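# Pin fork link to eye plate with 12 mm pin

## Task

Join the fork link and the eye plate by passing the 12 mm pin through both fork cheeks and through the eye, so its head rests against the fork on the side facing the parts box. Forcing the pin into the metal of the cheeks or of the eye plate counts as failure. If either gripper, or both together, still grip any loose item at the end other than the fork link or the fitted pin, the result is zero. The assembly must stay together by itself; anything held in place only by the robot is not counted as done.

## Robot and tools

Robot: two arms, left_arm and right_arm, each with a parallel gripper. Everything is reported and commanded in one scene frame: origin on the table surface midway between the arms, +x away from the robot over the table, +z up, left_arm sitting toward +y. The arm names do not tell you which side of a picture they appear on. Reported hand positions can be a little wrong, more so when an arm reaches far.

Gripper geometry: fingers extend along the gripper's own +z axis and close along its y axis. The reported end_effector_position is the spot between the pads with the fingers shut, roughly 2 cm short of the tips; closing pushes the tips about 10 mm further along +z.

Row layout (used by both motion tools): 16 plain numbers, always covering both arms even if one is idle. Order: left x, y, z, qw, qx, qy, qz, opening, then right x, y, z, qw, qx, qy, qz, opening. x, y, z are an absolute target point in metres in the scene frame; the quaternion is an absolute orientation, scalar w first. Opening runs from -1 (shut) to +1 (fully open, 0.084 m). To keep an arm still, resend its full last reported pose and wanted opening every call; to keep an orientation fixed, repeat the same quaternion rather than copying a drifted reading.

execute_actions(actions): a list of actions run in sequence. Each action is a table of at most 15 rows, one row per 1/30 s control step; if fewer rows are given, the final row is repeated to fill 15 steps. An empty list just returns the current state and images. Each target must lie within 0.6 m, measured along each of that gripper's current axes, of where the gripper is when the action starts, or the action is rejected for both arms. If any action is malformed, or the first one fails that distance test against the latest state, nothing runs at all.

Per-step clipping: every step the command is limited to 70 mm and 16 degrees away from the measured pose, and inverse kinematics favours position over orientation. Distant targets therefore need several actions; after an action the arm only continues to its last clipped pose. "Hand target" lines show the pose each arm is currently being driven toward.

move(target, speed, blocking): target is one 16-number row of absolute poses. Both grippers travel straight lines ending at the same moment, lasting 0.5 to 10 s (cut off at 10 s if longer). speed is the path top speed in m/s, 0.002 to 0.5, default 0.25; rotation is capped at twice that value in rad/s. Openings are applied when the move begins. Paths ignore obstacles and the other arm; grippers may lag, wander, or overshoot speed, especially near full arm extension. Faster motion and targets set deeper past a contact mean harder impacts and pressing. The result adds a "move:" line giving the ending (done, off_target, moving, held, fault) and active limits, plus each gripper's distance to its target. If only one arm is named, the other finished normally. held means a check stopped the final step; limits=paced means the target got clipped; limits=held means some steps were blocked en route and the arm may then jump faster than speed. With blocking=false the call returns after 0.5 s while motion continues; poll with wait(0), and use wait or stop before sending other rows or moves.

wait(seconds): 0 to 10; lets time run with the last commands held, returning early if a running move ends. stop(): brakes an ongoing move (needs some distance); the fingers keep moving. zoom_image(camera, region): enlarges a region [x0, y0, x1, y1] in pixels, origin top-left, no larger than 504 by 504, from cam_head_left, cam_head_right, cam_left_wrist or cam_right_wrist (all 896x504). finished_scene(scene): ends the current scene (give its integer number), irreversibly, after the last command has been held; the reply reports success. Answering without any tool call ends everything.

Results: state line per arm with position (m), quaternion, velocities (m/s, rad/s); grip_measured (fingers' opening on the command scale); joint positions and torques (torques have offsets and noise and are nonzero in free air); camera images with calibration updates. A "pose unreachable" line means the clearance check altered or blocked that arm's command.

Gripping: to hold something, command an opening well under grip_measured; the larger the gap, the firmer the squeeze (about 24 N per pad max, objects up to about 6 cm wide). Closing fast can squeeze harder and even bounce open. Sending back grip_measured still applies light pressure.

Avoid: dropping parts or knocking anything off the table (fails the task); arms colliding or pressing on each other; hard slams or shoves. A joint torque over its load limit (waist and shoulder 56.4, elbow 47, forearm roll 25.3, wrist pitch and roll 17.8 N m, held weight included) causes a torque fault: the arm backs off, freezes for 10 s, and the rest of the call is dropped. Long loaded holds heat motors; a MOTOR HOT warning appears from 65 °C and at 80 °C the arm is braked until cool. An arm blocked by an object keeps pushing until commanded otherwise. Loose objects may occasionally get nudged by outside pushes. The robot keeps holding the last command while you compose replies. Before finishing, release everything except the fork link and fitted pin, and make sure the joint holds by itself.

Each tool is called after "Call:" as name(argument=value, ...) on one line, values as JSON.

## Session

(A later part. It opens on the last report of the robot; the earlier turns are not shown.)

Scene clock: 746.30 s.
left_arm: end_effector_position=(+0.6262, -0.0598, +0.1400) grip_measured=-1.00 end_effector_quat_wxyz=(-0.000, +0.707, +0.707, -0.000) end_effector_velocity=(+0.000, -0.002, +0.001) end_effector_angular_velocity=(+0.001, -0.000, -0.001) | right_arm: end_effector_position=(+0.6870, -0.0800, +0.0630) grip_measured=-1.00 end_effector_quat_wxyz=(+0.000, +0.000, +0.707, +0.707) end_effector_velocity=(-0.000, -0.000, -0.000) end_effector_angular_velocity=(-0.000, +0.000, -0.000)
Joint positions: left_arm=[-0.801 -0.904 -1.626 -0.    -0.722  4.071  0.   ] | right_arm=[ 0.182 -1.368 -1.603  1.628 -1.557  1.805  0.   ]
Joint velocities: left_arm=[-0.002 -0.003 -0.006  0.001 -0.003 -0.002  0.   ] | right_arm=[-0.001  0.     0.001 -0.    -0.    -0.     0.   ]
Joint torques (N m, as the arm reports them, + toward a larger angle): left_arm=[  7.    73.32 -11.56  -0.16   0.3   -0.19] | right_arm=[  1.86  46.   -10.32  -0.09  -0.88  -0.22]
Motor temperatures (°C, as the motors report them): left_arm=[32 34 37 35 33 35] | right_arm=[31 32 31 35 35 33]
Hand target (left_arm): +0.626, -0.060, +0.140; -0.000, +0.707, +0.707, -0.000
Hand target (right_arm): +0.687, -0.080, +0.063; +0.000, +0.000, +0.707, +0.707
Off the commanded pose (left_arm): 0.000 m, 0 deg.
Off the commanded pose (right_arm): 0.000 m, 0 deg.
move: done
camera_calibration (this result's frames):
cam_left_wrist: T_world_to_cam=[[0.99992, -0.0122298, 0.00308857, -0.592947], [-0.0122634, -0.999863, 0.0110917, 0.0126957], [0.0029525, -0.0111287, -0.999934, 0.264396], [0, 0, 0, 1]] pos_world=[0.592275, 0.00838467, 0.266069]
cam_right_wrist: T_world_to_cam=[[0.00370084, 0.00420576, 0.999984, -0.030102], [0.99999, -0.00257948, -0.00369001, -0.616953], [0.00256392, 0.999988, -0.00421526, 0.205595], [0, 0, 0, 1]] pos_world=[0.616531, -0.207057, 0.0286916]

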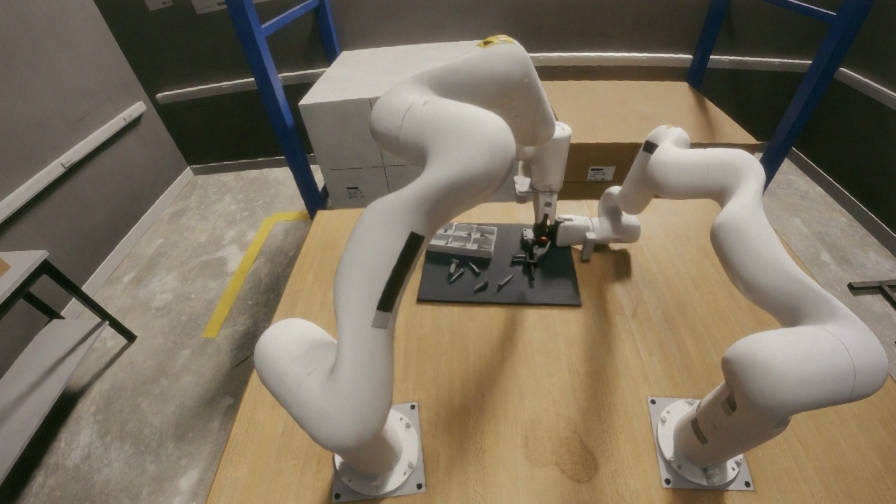

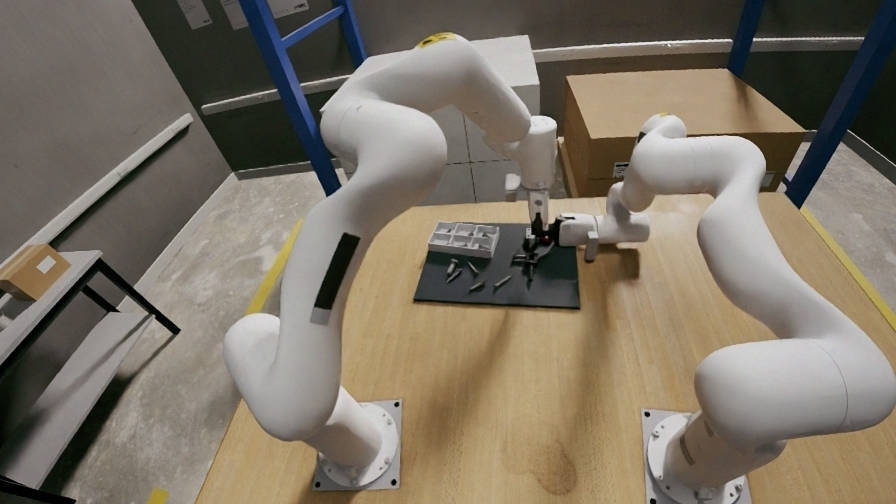

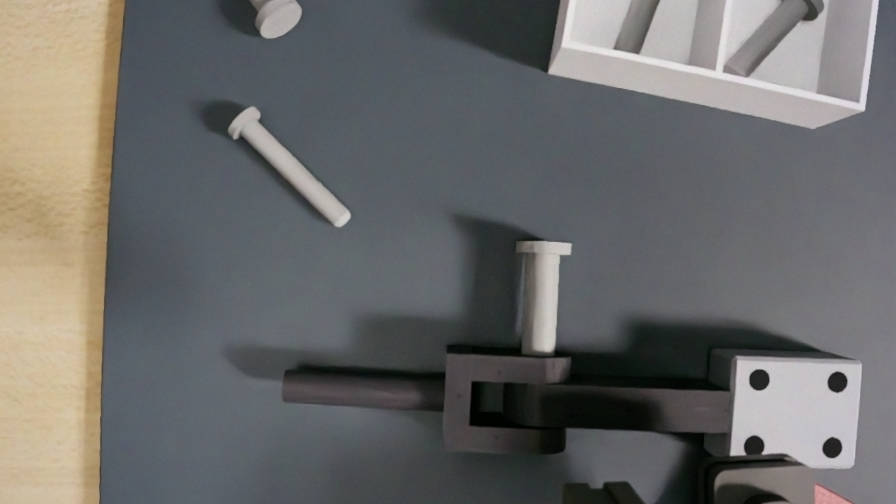

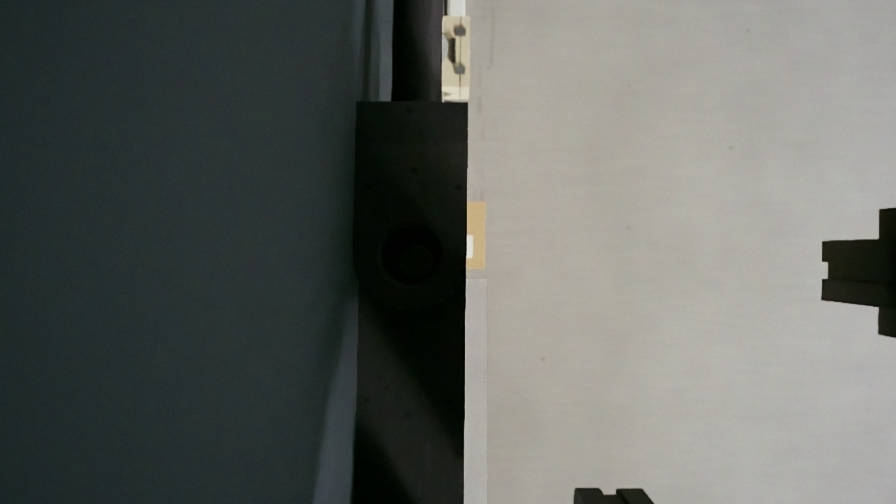

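Call:
move(target=[0.6255,-0.002,0.09,0,0.723,0.691,0,-0.2,0.687,-0.08,0.063,0,0,0.707,0.707,-1], speed=0.05)

Call:
move(target=[0.6255,-0.002,0.040,0,0.723,0.691,0,-0.2,0.687,-0.08,0.063,0,0,0.707,0.707,-1], speed=0.03)

Call:
move(target=[0.6255,-0.002,0.040,0,0.723,0.691,0,-1,0.687,-0.08,0.063,0,0,0.707,0.707,-1], speed=0.01)

Call:
move(target=[0.6256,0.001,0.040,0,0.723,0.691,0,-1,0.687,-0.08,0.063,0,0,0.707,0.707,-1], speed=0.004)

Call:
zoom_image(camera="cam_right_wrist", region=[350,200,490,330])

Scene clock: 753.57 s.
left_arm: end_effector_position=(+0.6254, -0.0022, +0.0901) grip_measured=-0.22 end_effector_quat_wxyz=(+0.000, +0.723, +0.691, +0.000) end_effector_velocity=(-0.000, +0.001, -0.002) end_effector_angular_velocity=(+0.000, -0.000, -0.003) | right_arm: end_effector_position=(+0.6870, -0.0800, +0.0630) grip_measured=-1.00 end_effector_quat_wxyz=(+0.000, +0.000, +0.707, +0.707) end_effector_velocity=(-0.000, -0.000, -0.001) end_effector_angular_velocity=(-0.000, +0.002, -0.001)
Joint positions: left_arm=[-0.732 -0.902 -1.489  0.001 -0.588  4.184  0.035] | right_arm=[ 0.182 -1.368 -1.603  1.628 -1.557  1.805  0.   ]
Joint velocities: left_arm=[ 0.001 -0.001  0.003  0.     0.004  0.004  0.   ] | right_arm=[-0.001 -0.001  0.    -0.     0.     0.001  0.   ]
Joint torques (N m, as the arm reports them, + toward a larger angle): left_arm=[  5.82  70.68 -10.78  -0.19   0.34  -0.27] | right_arm=[ -2.93  47.34 -10.55  -1.24  -1.05  -0.02]
Motor temperatures (°C, as the motors report them): left_arm=[32 34 37 35 33 35] | right_arm=[31 32 31 35 35 33]
Hand target (left_arm): +0.625, -0.002, +0.090; +0.000, +0.723, +0.691, +0.000
Hand target (right_arm): +0.687, -0.080, +0.063; -0.000, -0.000, +0.707, +0.707
Off the commanded pose (left_arm): 0.000 m, 0 deg.
Off the commanded pose (right_arm): 0.000 m, 0 deg.
move: done
camera_calibration (this result's frames):
cam_left_wrist: T_world_to_cam=[[0.998362, -0.0570907, 0.00368158, -0.590454], [-0.0571274, -0.998309, 0.0107908, 0.0989087], [0.0030593, -0.0109835, -0.999935, 0.215091], [0, 0, 0, 1]] pos_world=[0.59448, 0.0673944, 0.216183]
cam_right_wrist: T_world_to_cam=[[0.0037008, 0.00420588, 0.999984, -0.030102], [0.99999, -0.00257944, -0.00368997, -0.616953], [0.00256388, 0.999988, -0.00421539, 0.205595], [0, 0, 0, 1]] pos_world=[0.616531, -0.207057, 0.0286916]

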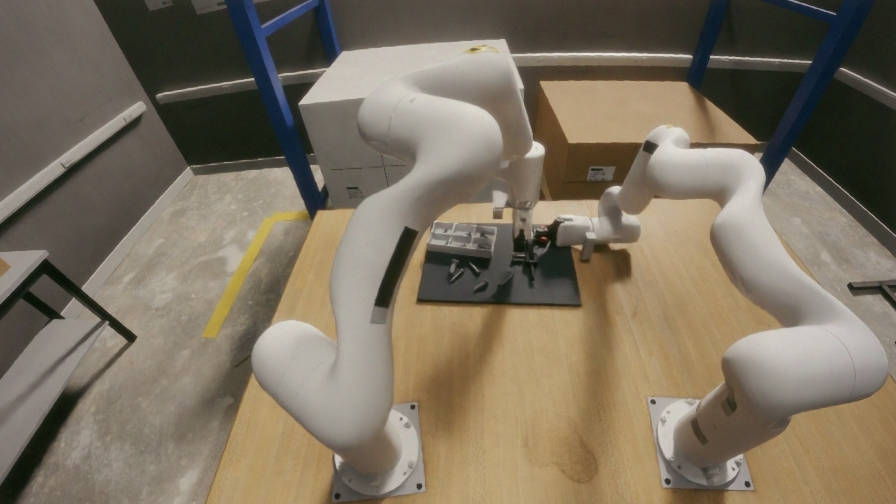

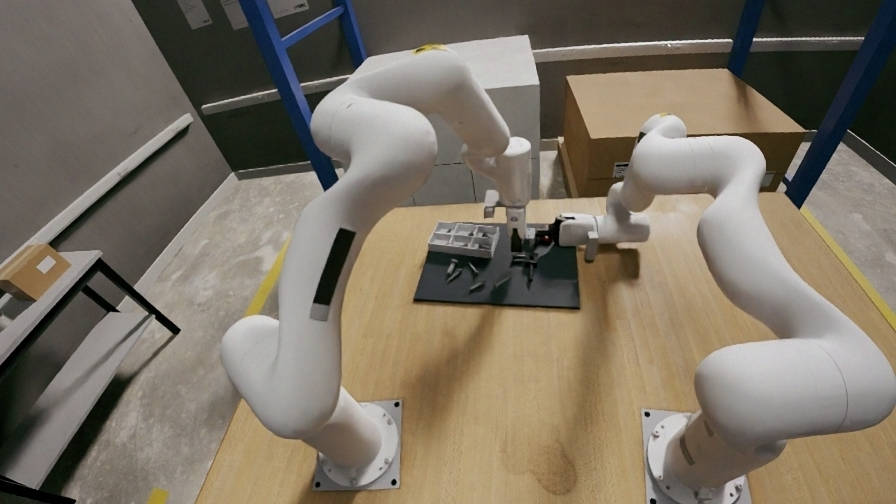

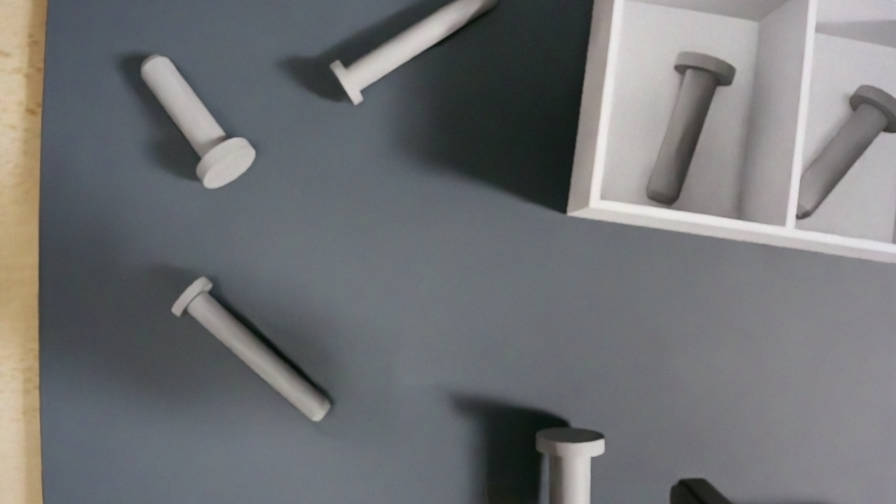

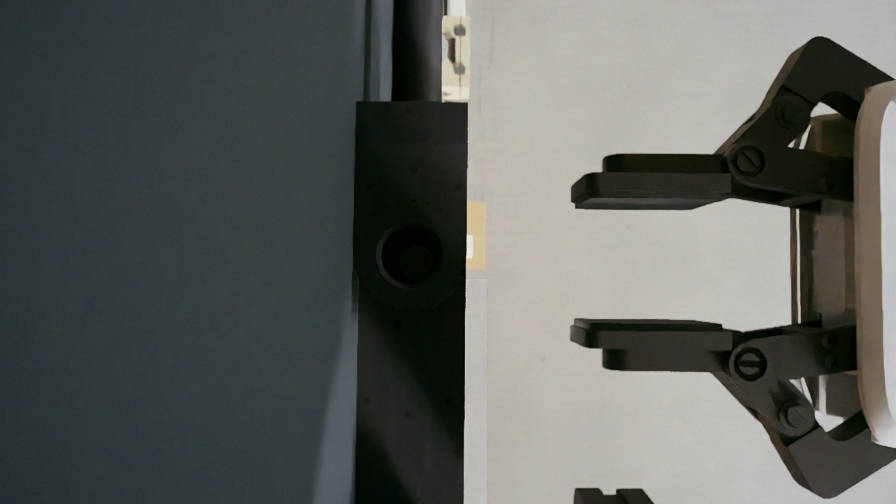

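Scene clock: 755.57 s.
left_arm: end_effector_position=(+0.6256, -0.0020, +0.0402) grip_measured=-0.22 end_effector_quat_wxyz=(+0.000, +0.723, +0.691, +0.000) end_effector_velocity=(+0.001, +0.000, -0.001) end_effector_angular_velocity=(-0.000, -0.002, -0.001) | right_arm: end_effector_position=(+0.6870, -0.0800, +0.0630) grip_measured=-1.00 end_effector_quat_wxyz=(-0.000, -0.000, +0.707, +0.707) end_effector_velocity=(+0.000, +0.000, +0.000) end_effector_angular_velocity=(-0.000, -0.000, +0.000)
Joint positions: left_arm=[-0.732 -0.985 -1.506  0.    -0.521  4.185  0.035] | right_arm=[ 0.182 -1.368 -1.603  1.628 -1.557  1.805  0.   ]
Joint velocities: left_arm=[ 0.    -0.003 -0.001  0.001  0.003  0.    -0.   ] | right_arm=[ 0.    -0.    -0.001 -0.     0.     0.     0.   ]
Joint torques (N m, as the arm reports them, + toward a larger angle): left_arm=[ 6.04 71.76 -9.71 -0.35  0.24 -0.29] | right_arm=[ -0.61  46.68 -10.81  -0.65  -1.11  -0.12]
Motor temperatures (°C, as the motors report them): left_arm=[32 34 37 35 33 35] | right_arm=[31 32 31 35 35 33]
Hand target (left_arm): +0.626, -0.002, +0.040; -0.000, +0.723, +0.691, +0.000
Hand target (right_arm): +0.687, -0.080, +0.063; +0.000, -0.000, +0.707, +0.707
Off the commanded pose (left_arm): 0.000 m, 0 deg.
Off the commanded pose (right_arm): 0.000 m, 0 deg.
move: done
camera_calibration (this result's frames):
cam_left_wrist: T_world_to_cam=[[0.998353, -0.0572571, 0.0035148, -0.590434], [-0.0572923, -0.998298, 0.0108766, 0.0997133], [0.00288606, -0.01106, -0.999935, 0.165303], [0, 0, 0, 1]] pos_world=[0.594698, 0.0675653, 0.166283]
cam_right_wrist: T_world_to_cam=[[0.00370079, 0.00420588, 0.999984, -0.030102], [0.99999, -0.00257934, -0.00368996, -0.616953], [0.00256378, 0.999988, -0.00421538, 0.205595], [0, 0, 0, 1]] pos_world=[0.616531, -0.207057, 0.0286916]

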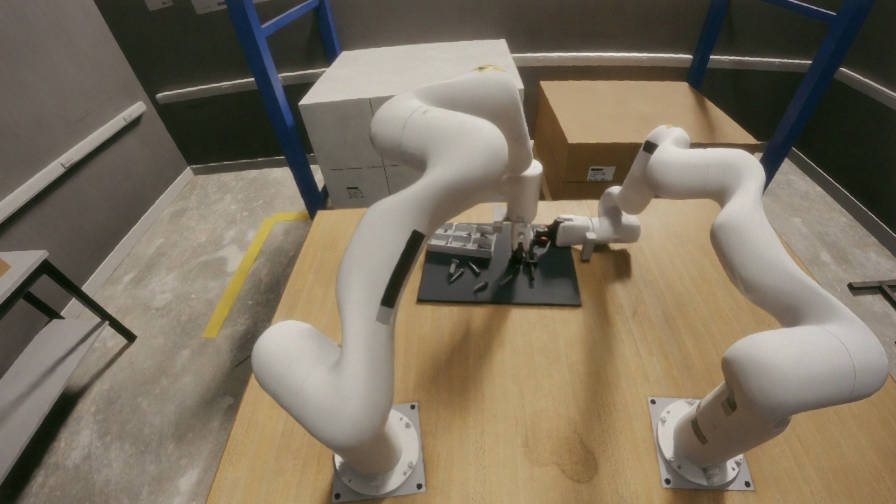

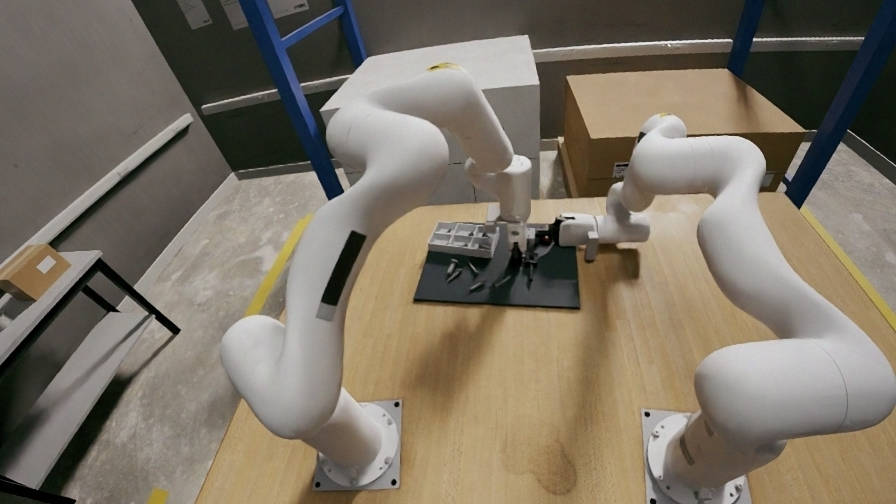

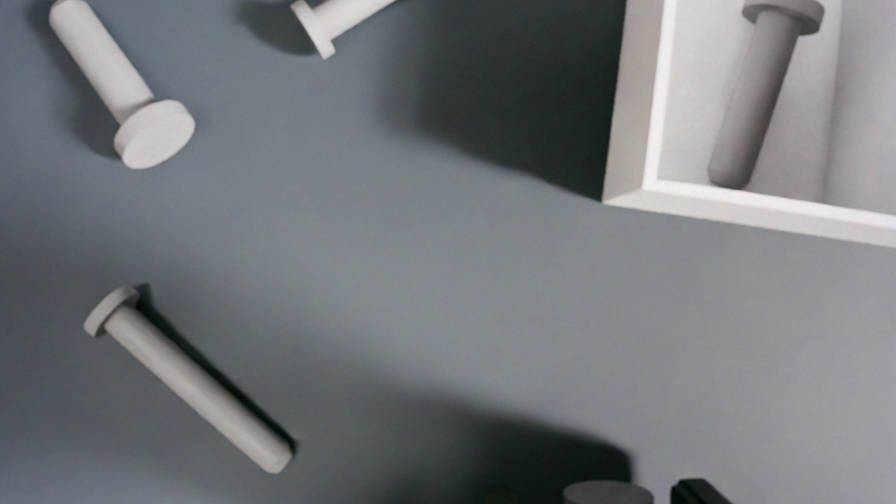

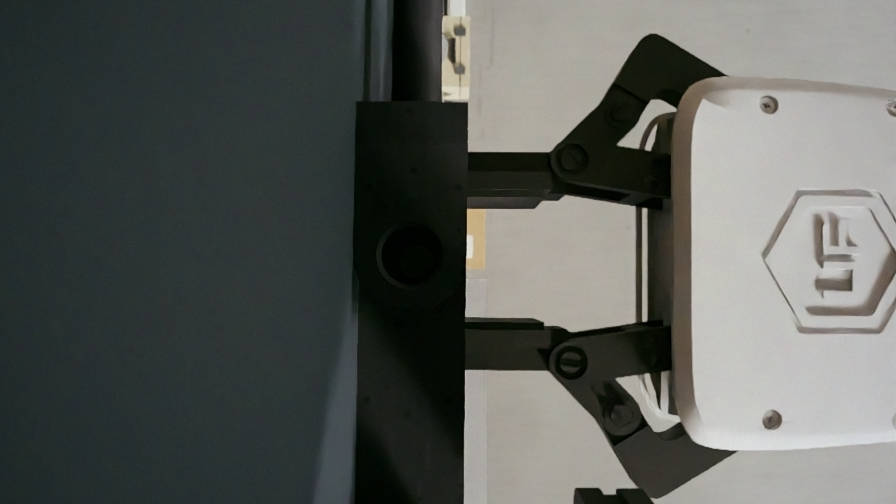

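Scene clock: 756.27 s.
left_arm: end_effector_position=(+0.6255, -0.0020, +0.0400) grip_measured=-0.58 end_effector_quat_wxyz=(+0.000, +0.723, +0.691, +0.000) end_effector_velocity=(+0.001, +0.001, +0.000) end_effector_angular_velocity=(-0.000, -0.001, +0.001) | right_arm: end_effector_position=(+0.6870, -0.0800, +0.0630) grip_measured=-1.00 end_effector_quat_wxyz=(+0.000, -0.000, +0.707, +0.707) end_effector_velocity=(-0.001, -0.000, -0.001) end_effector_angular_velocity=(+0.000, +0.002, -0.001)
Joint positions: left_arm=[-0.732 -0.985 -1.506  0.    -0.52   4.185  0.019] | right_arm=[ 0.182 -1.368 -1.603  1.628 -1.557  1.805  0.   ]
Joint velocities: left_arm=[ 0.002  0.001  0.     0.001  0.     0.    -0.   ] | right_arm=[-0.    -0.     0.002  0.001 -0.    -0.     0.   ]
Joint torques (N m, as the arm reports them, + toward a larger angle): left_arm=[ 6.13 71.74 -9.55 -0.55  0.31 -0.22] | right_arm=[ -1.23  44.61 -10.77  -0.78  -0.83   0.02]
Motor temperatures (°C, as the motors report them): left_arm=[32 34 37 35 33 35] | right_arm=[31 32 31 35 35 33]
Hand target (left_arm): +0.626, -0.002, +0.040; -0.000, +0.723, +0.691, +0.000
Hand target (right_arm): +0.687, -0.080, +0.063; -0.000, -0.000, +0.707, +0.707
Off the commanded pose (left_arm): 0.000 m, 0 deg.
Off the commanded pose (right_arm): 0.000 m, 0 deg.
move: done
camera_calibration (this result's frames):
cam_left_wrist: T_world_to_cam=[[0.998349, -0.0573311, 0.00346668, -0.59036], [-0.057366, -0.998293, 0.0109947, 0.0997727], [0.00283042, -0.0111754, -0.999934, 0.165131], [0, 0, 0, 1]] pos_world=[0.594642, 0.0676018, 0.16607]
cam_right_wrist: T_world_to_cam=[[0.00370054, 0.00420589, 0.999984, -0.0301018], [0.99999, -0.00257933, -0.00368971, -0.616953], [0.00256377, 0.999988, -0.00421539, 0.205595], [0, 0, 0, 1]] pos_world=[0.616531, -0.207057, 0.0286916]

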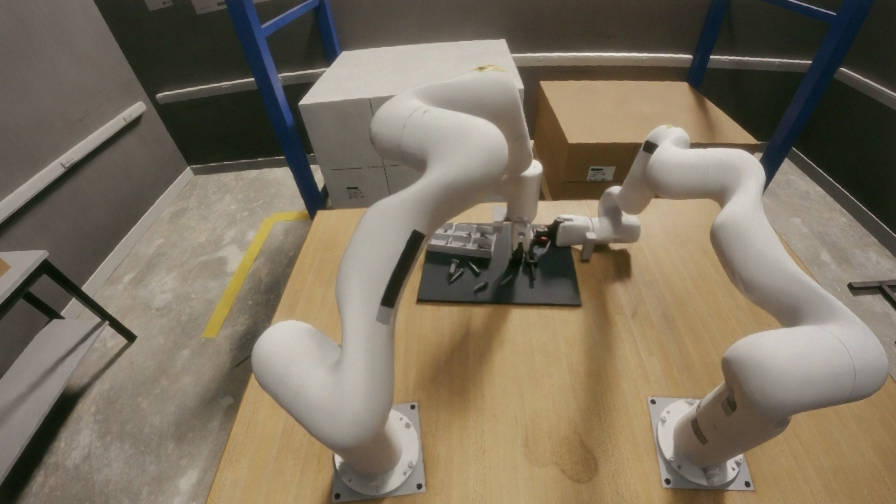

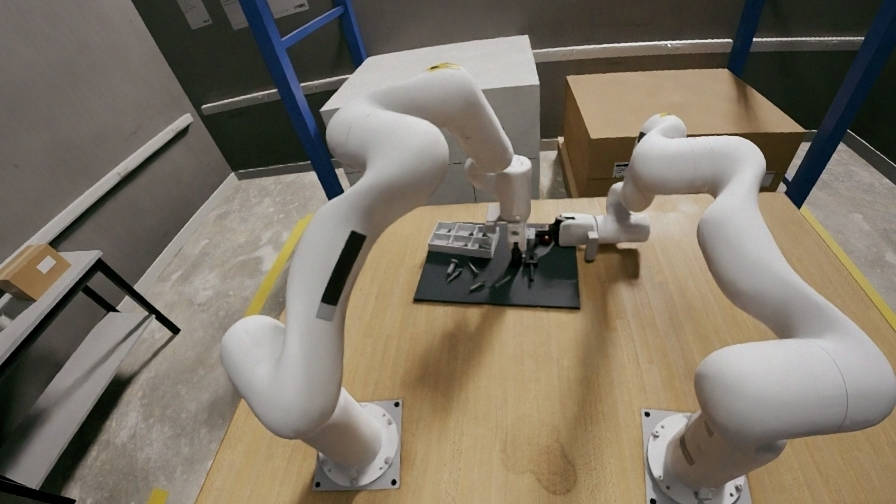

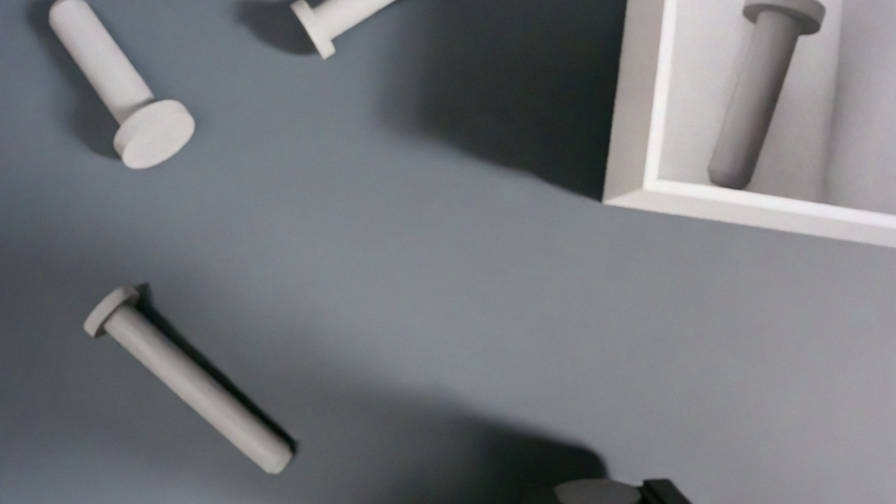

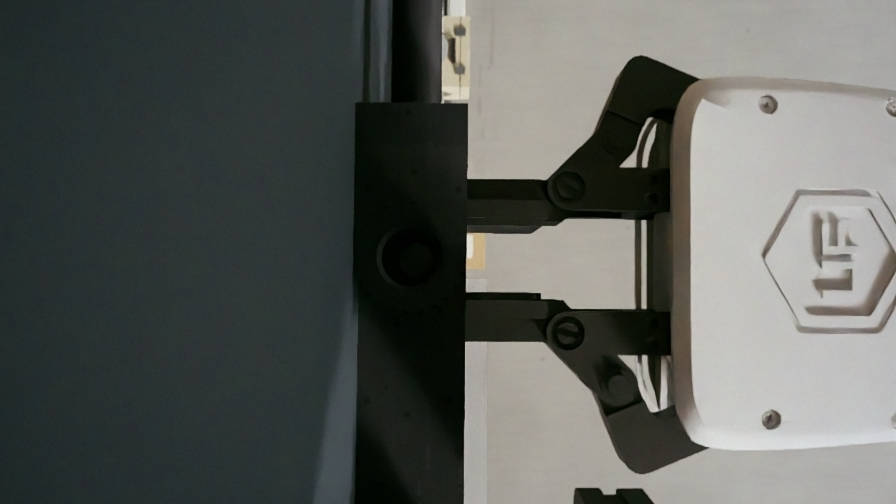

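Scene clock: 757.23 s.
left_arm: end_effector_position=(+0.6256, +0.0009, +0.0400) grip_measured=-0.58 end_effector_quat_wxyz=(-0.000, +0.723, +0.691, +0.000) end_effector_velocity=(+0.000, +0.001, +0.000) end_effector_angular_velocity=(-0.000, -0.001, -0.001) | right_arm: end_effector_position=(+0.6870, -0.0800, +0.0630) grip_measured=-1.00 end_effector_quat_wxyz=(+0.000, -0.000, +0.707, +0.707) end_effector_velocity=(-0.000, -0.000, -0.000) end_effector_angular_velocity=(-0.000, -0.000, -0.001)
Joint positions: left_arm=[-0.728 -0.982 -1.5    0.    -0.517  4.189  0.019] | right_arm=[ 0.182 -1.368 -1.603  1.628 -1.557  1.805  0.   ]
Joint velocities: left_arm=[0.001 0.001 0.001 0.001 0.001 0.001 0.   ] | right_arm=[-0.    -0.     0.001  0.     0.    -0.001  0.   ]
Joint torques (N m, as the arm reports them, + toward a larger angle): left_arm=[ 6.17 71.49 -9.47 -0.56  0.27 -0.25] | right_arm=[-1.3  47.11 -9.7  -1.61 -0.71 -0.49]
Motor temperatures (°C, as the motors report them): left_arm=[32 34 37 35 33 35] | right_arm=[31 32 31 35 35 33]
Hand target (left_arm): +0.626, +0.001, +0.040; +0.000, +0.723, +0.691, +0.000
Hand target (right_arm): +0.687, -0.080, +0.063; -0.000, +0.000, +0.707, +0.707
Off the commanded pose (left_arm): 0.000 m, 0 deg.
Off the commanded pose (right_arm): 0.000 m, 0 deg.
move: done
camera_calibration (this result's frames):
cam_left_wrist: T_world_to_cam=[[0.99835, -0.0573315, 0.00334608, -0.590226], [-0.0573649, -0.998293, 0.0109258, 0.102728], [0.00271398, -0.0110997, -0.999935, 0.165191], [0, 0, 0, 1]] pos_world=[0.594696, 0.0705475, 0.166033]
cam_right_wrist: T_world_to_cam=[[0.00370077, 0.00420586, 0.999984, -0.030102], [0.99999, -0.0025794, -0.00368994, -0.616953], [0.00256384, 0.999988, -0.00421537, 0.205595], [0, 0, 0, 1]] pos_world=[0.616531, -0.207057, 0.0286916]

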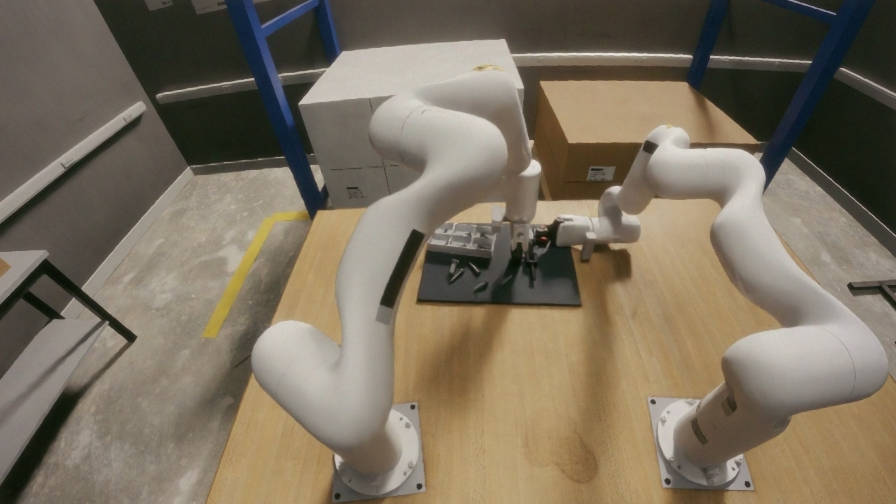

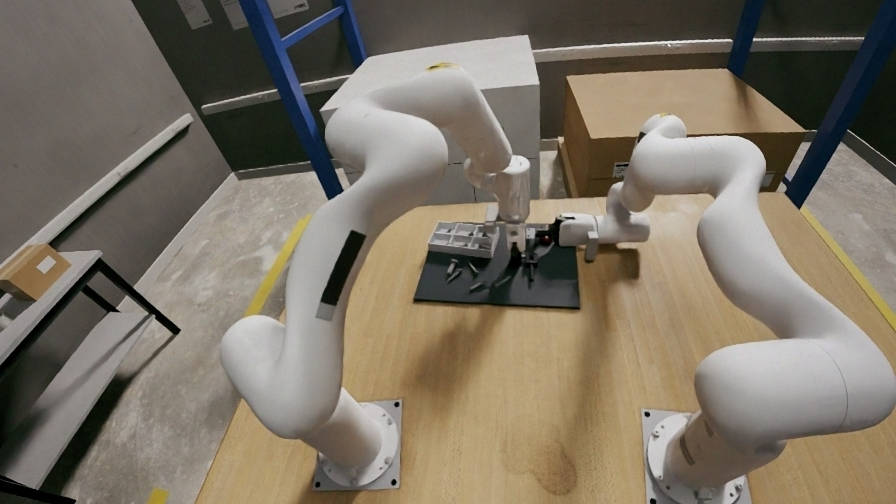

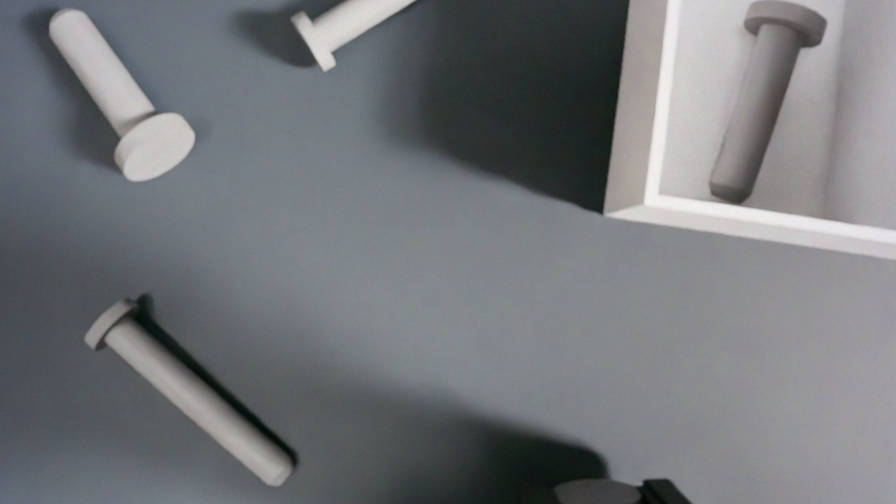

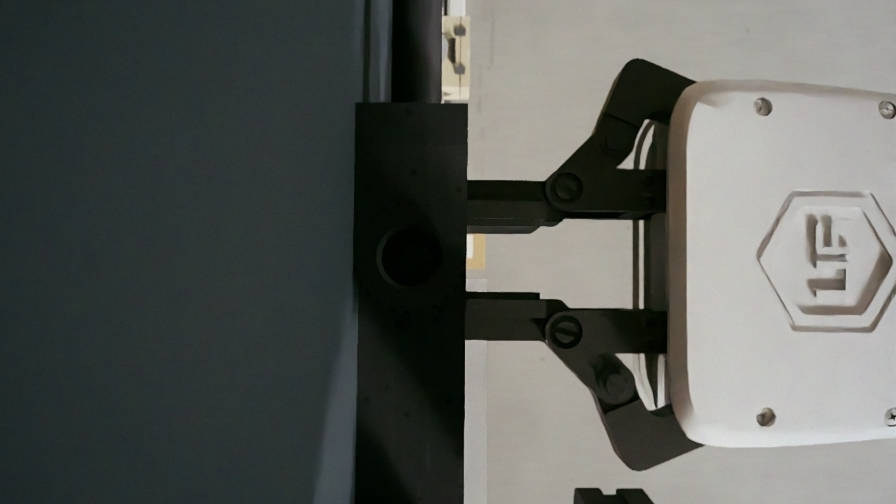

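Region (350, 200, 490, 330) of cam_right_wrist's 896x504 image, scaled by 3.600, with more detail than that image has; it fills the top 468 rows of this view, and the rest is white.

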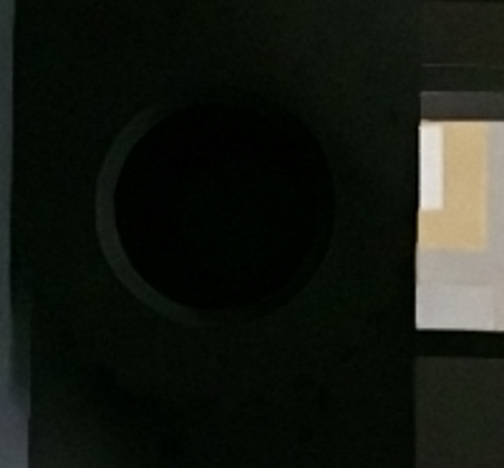

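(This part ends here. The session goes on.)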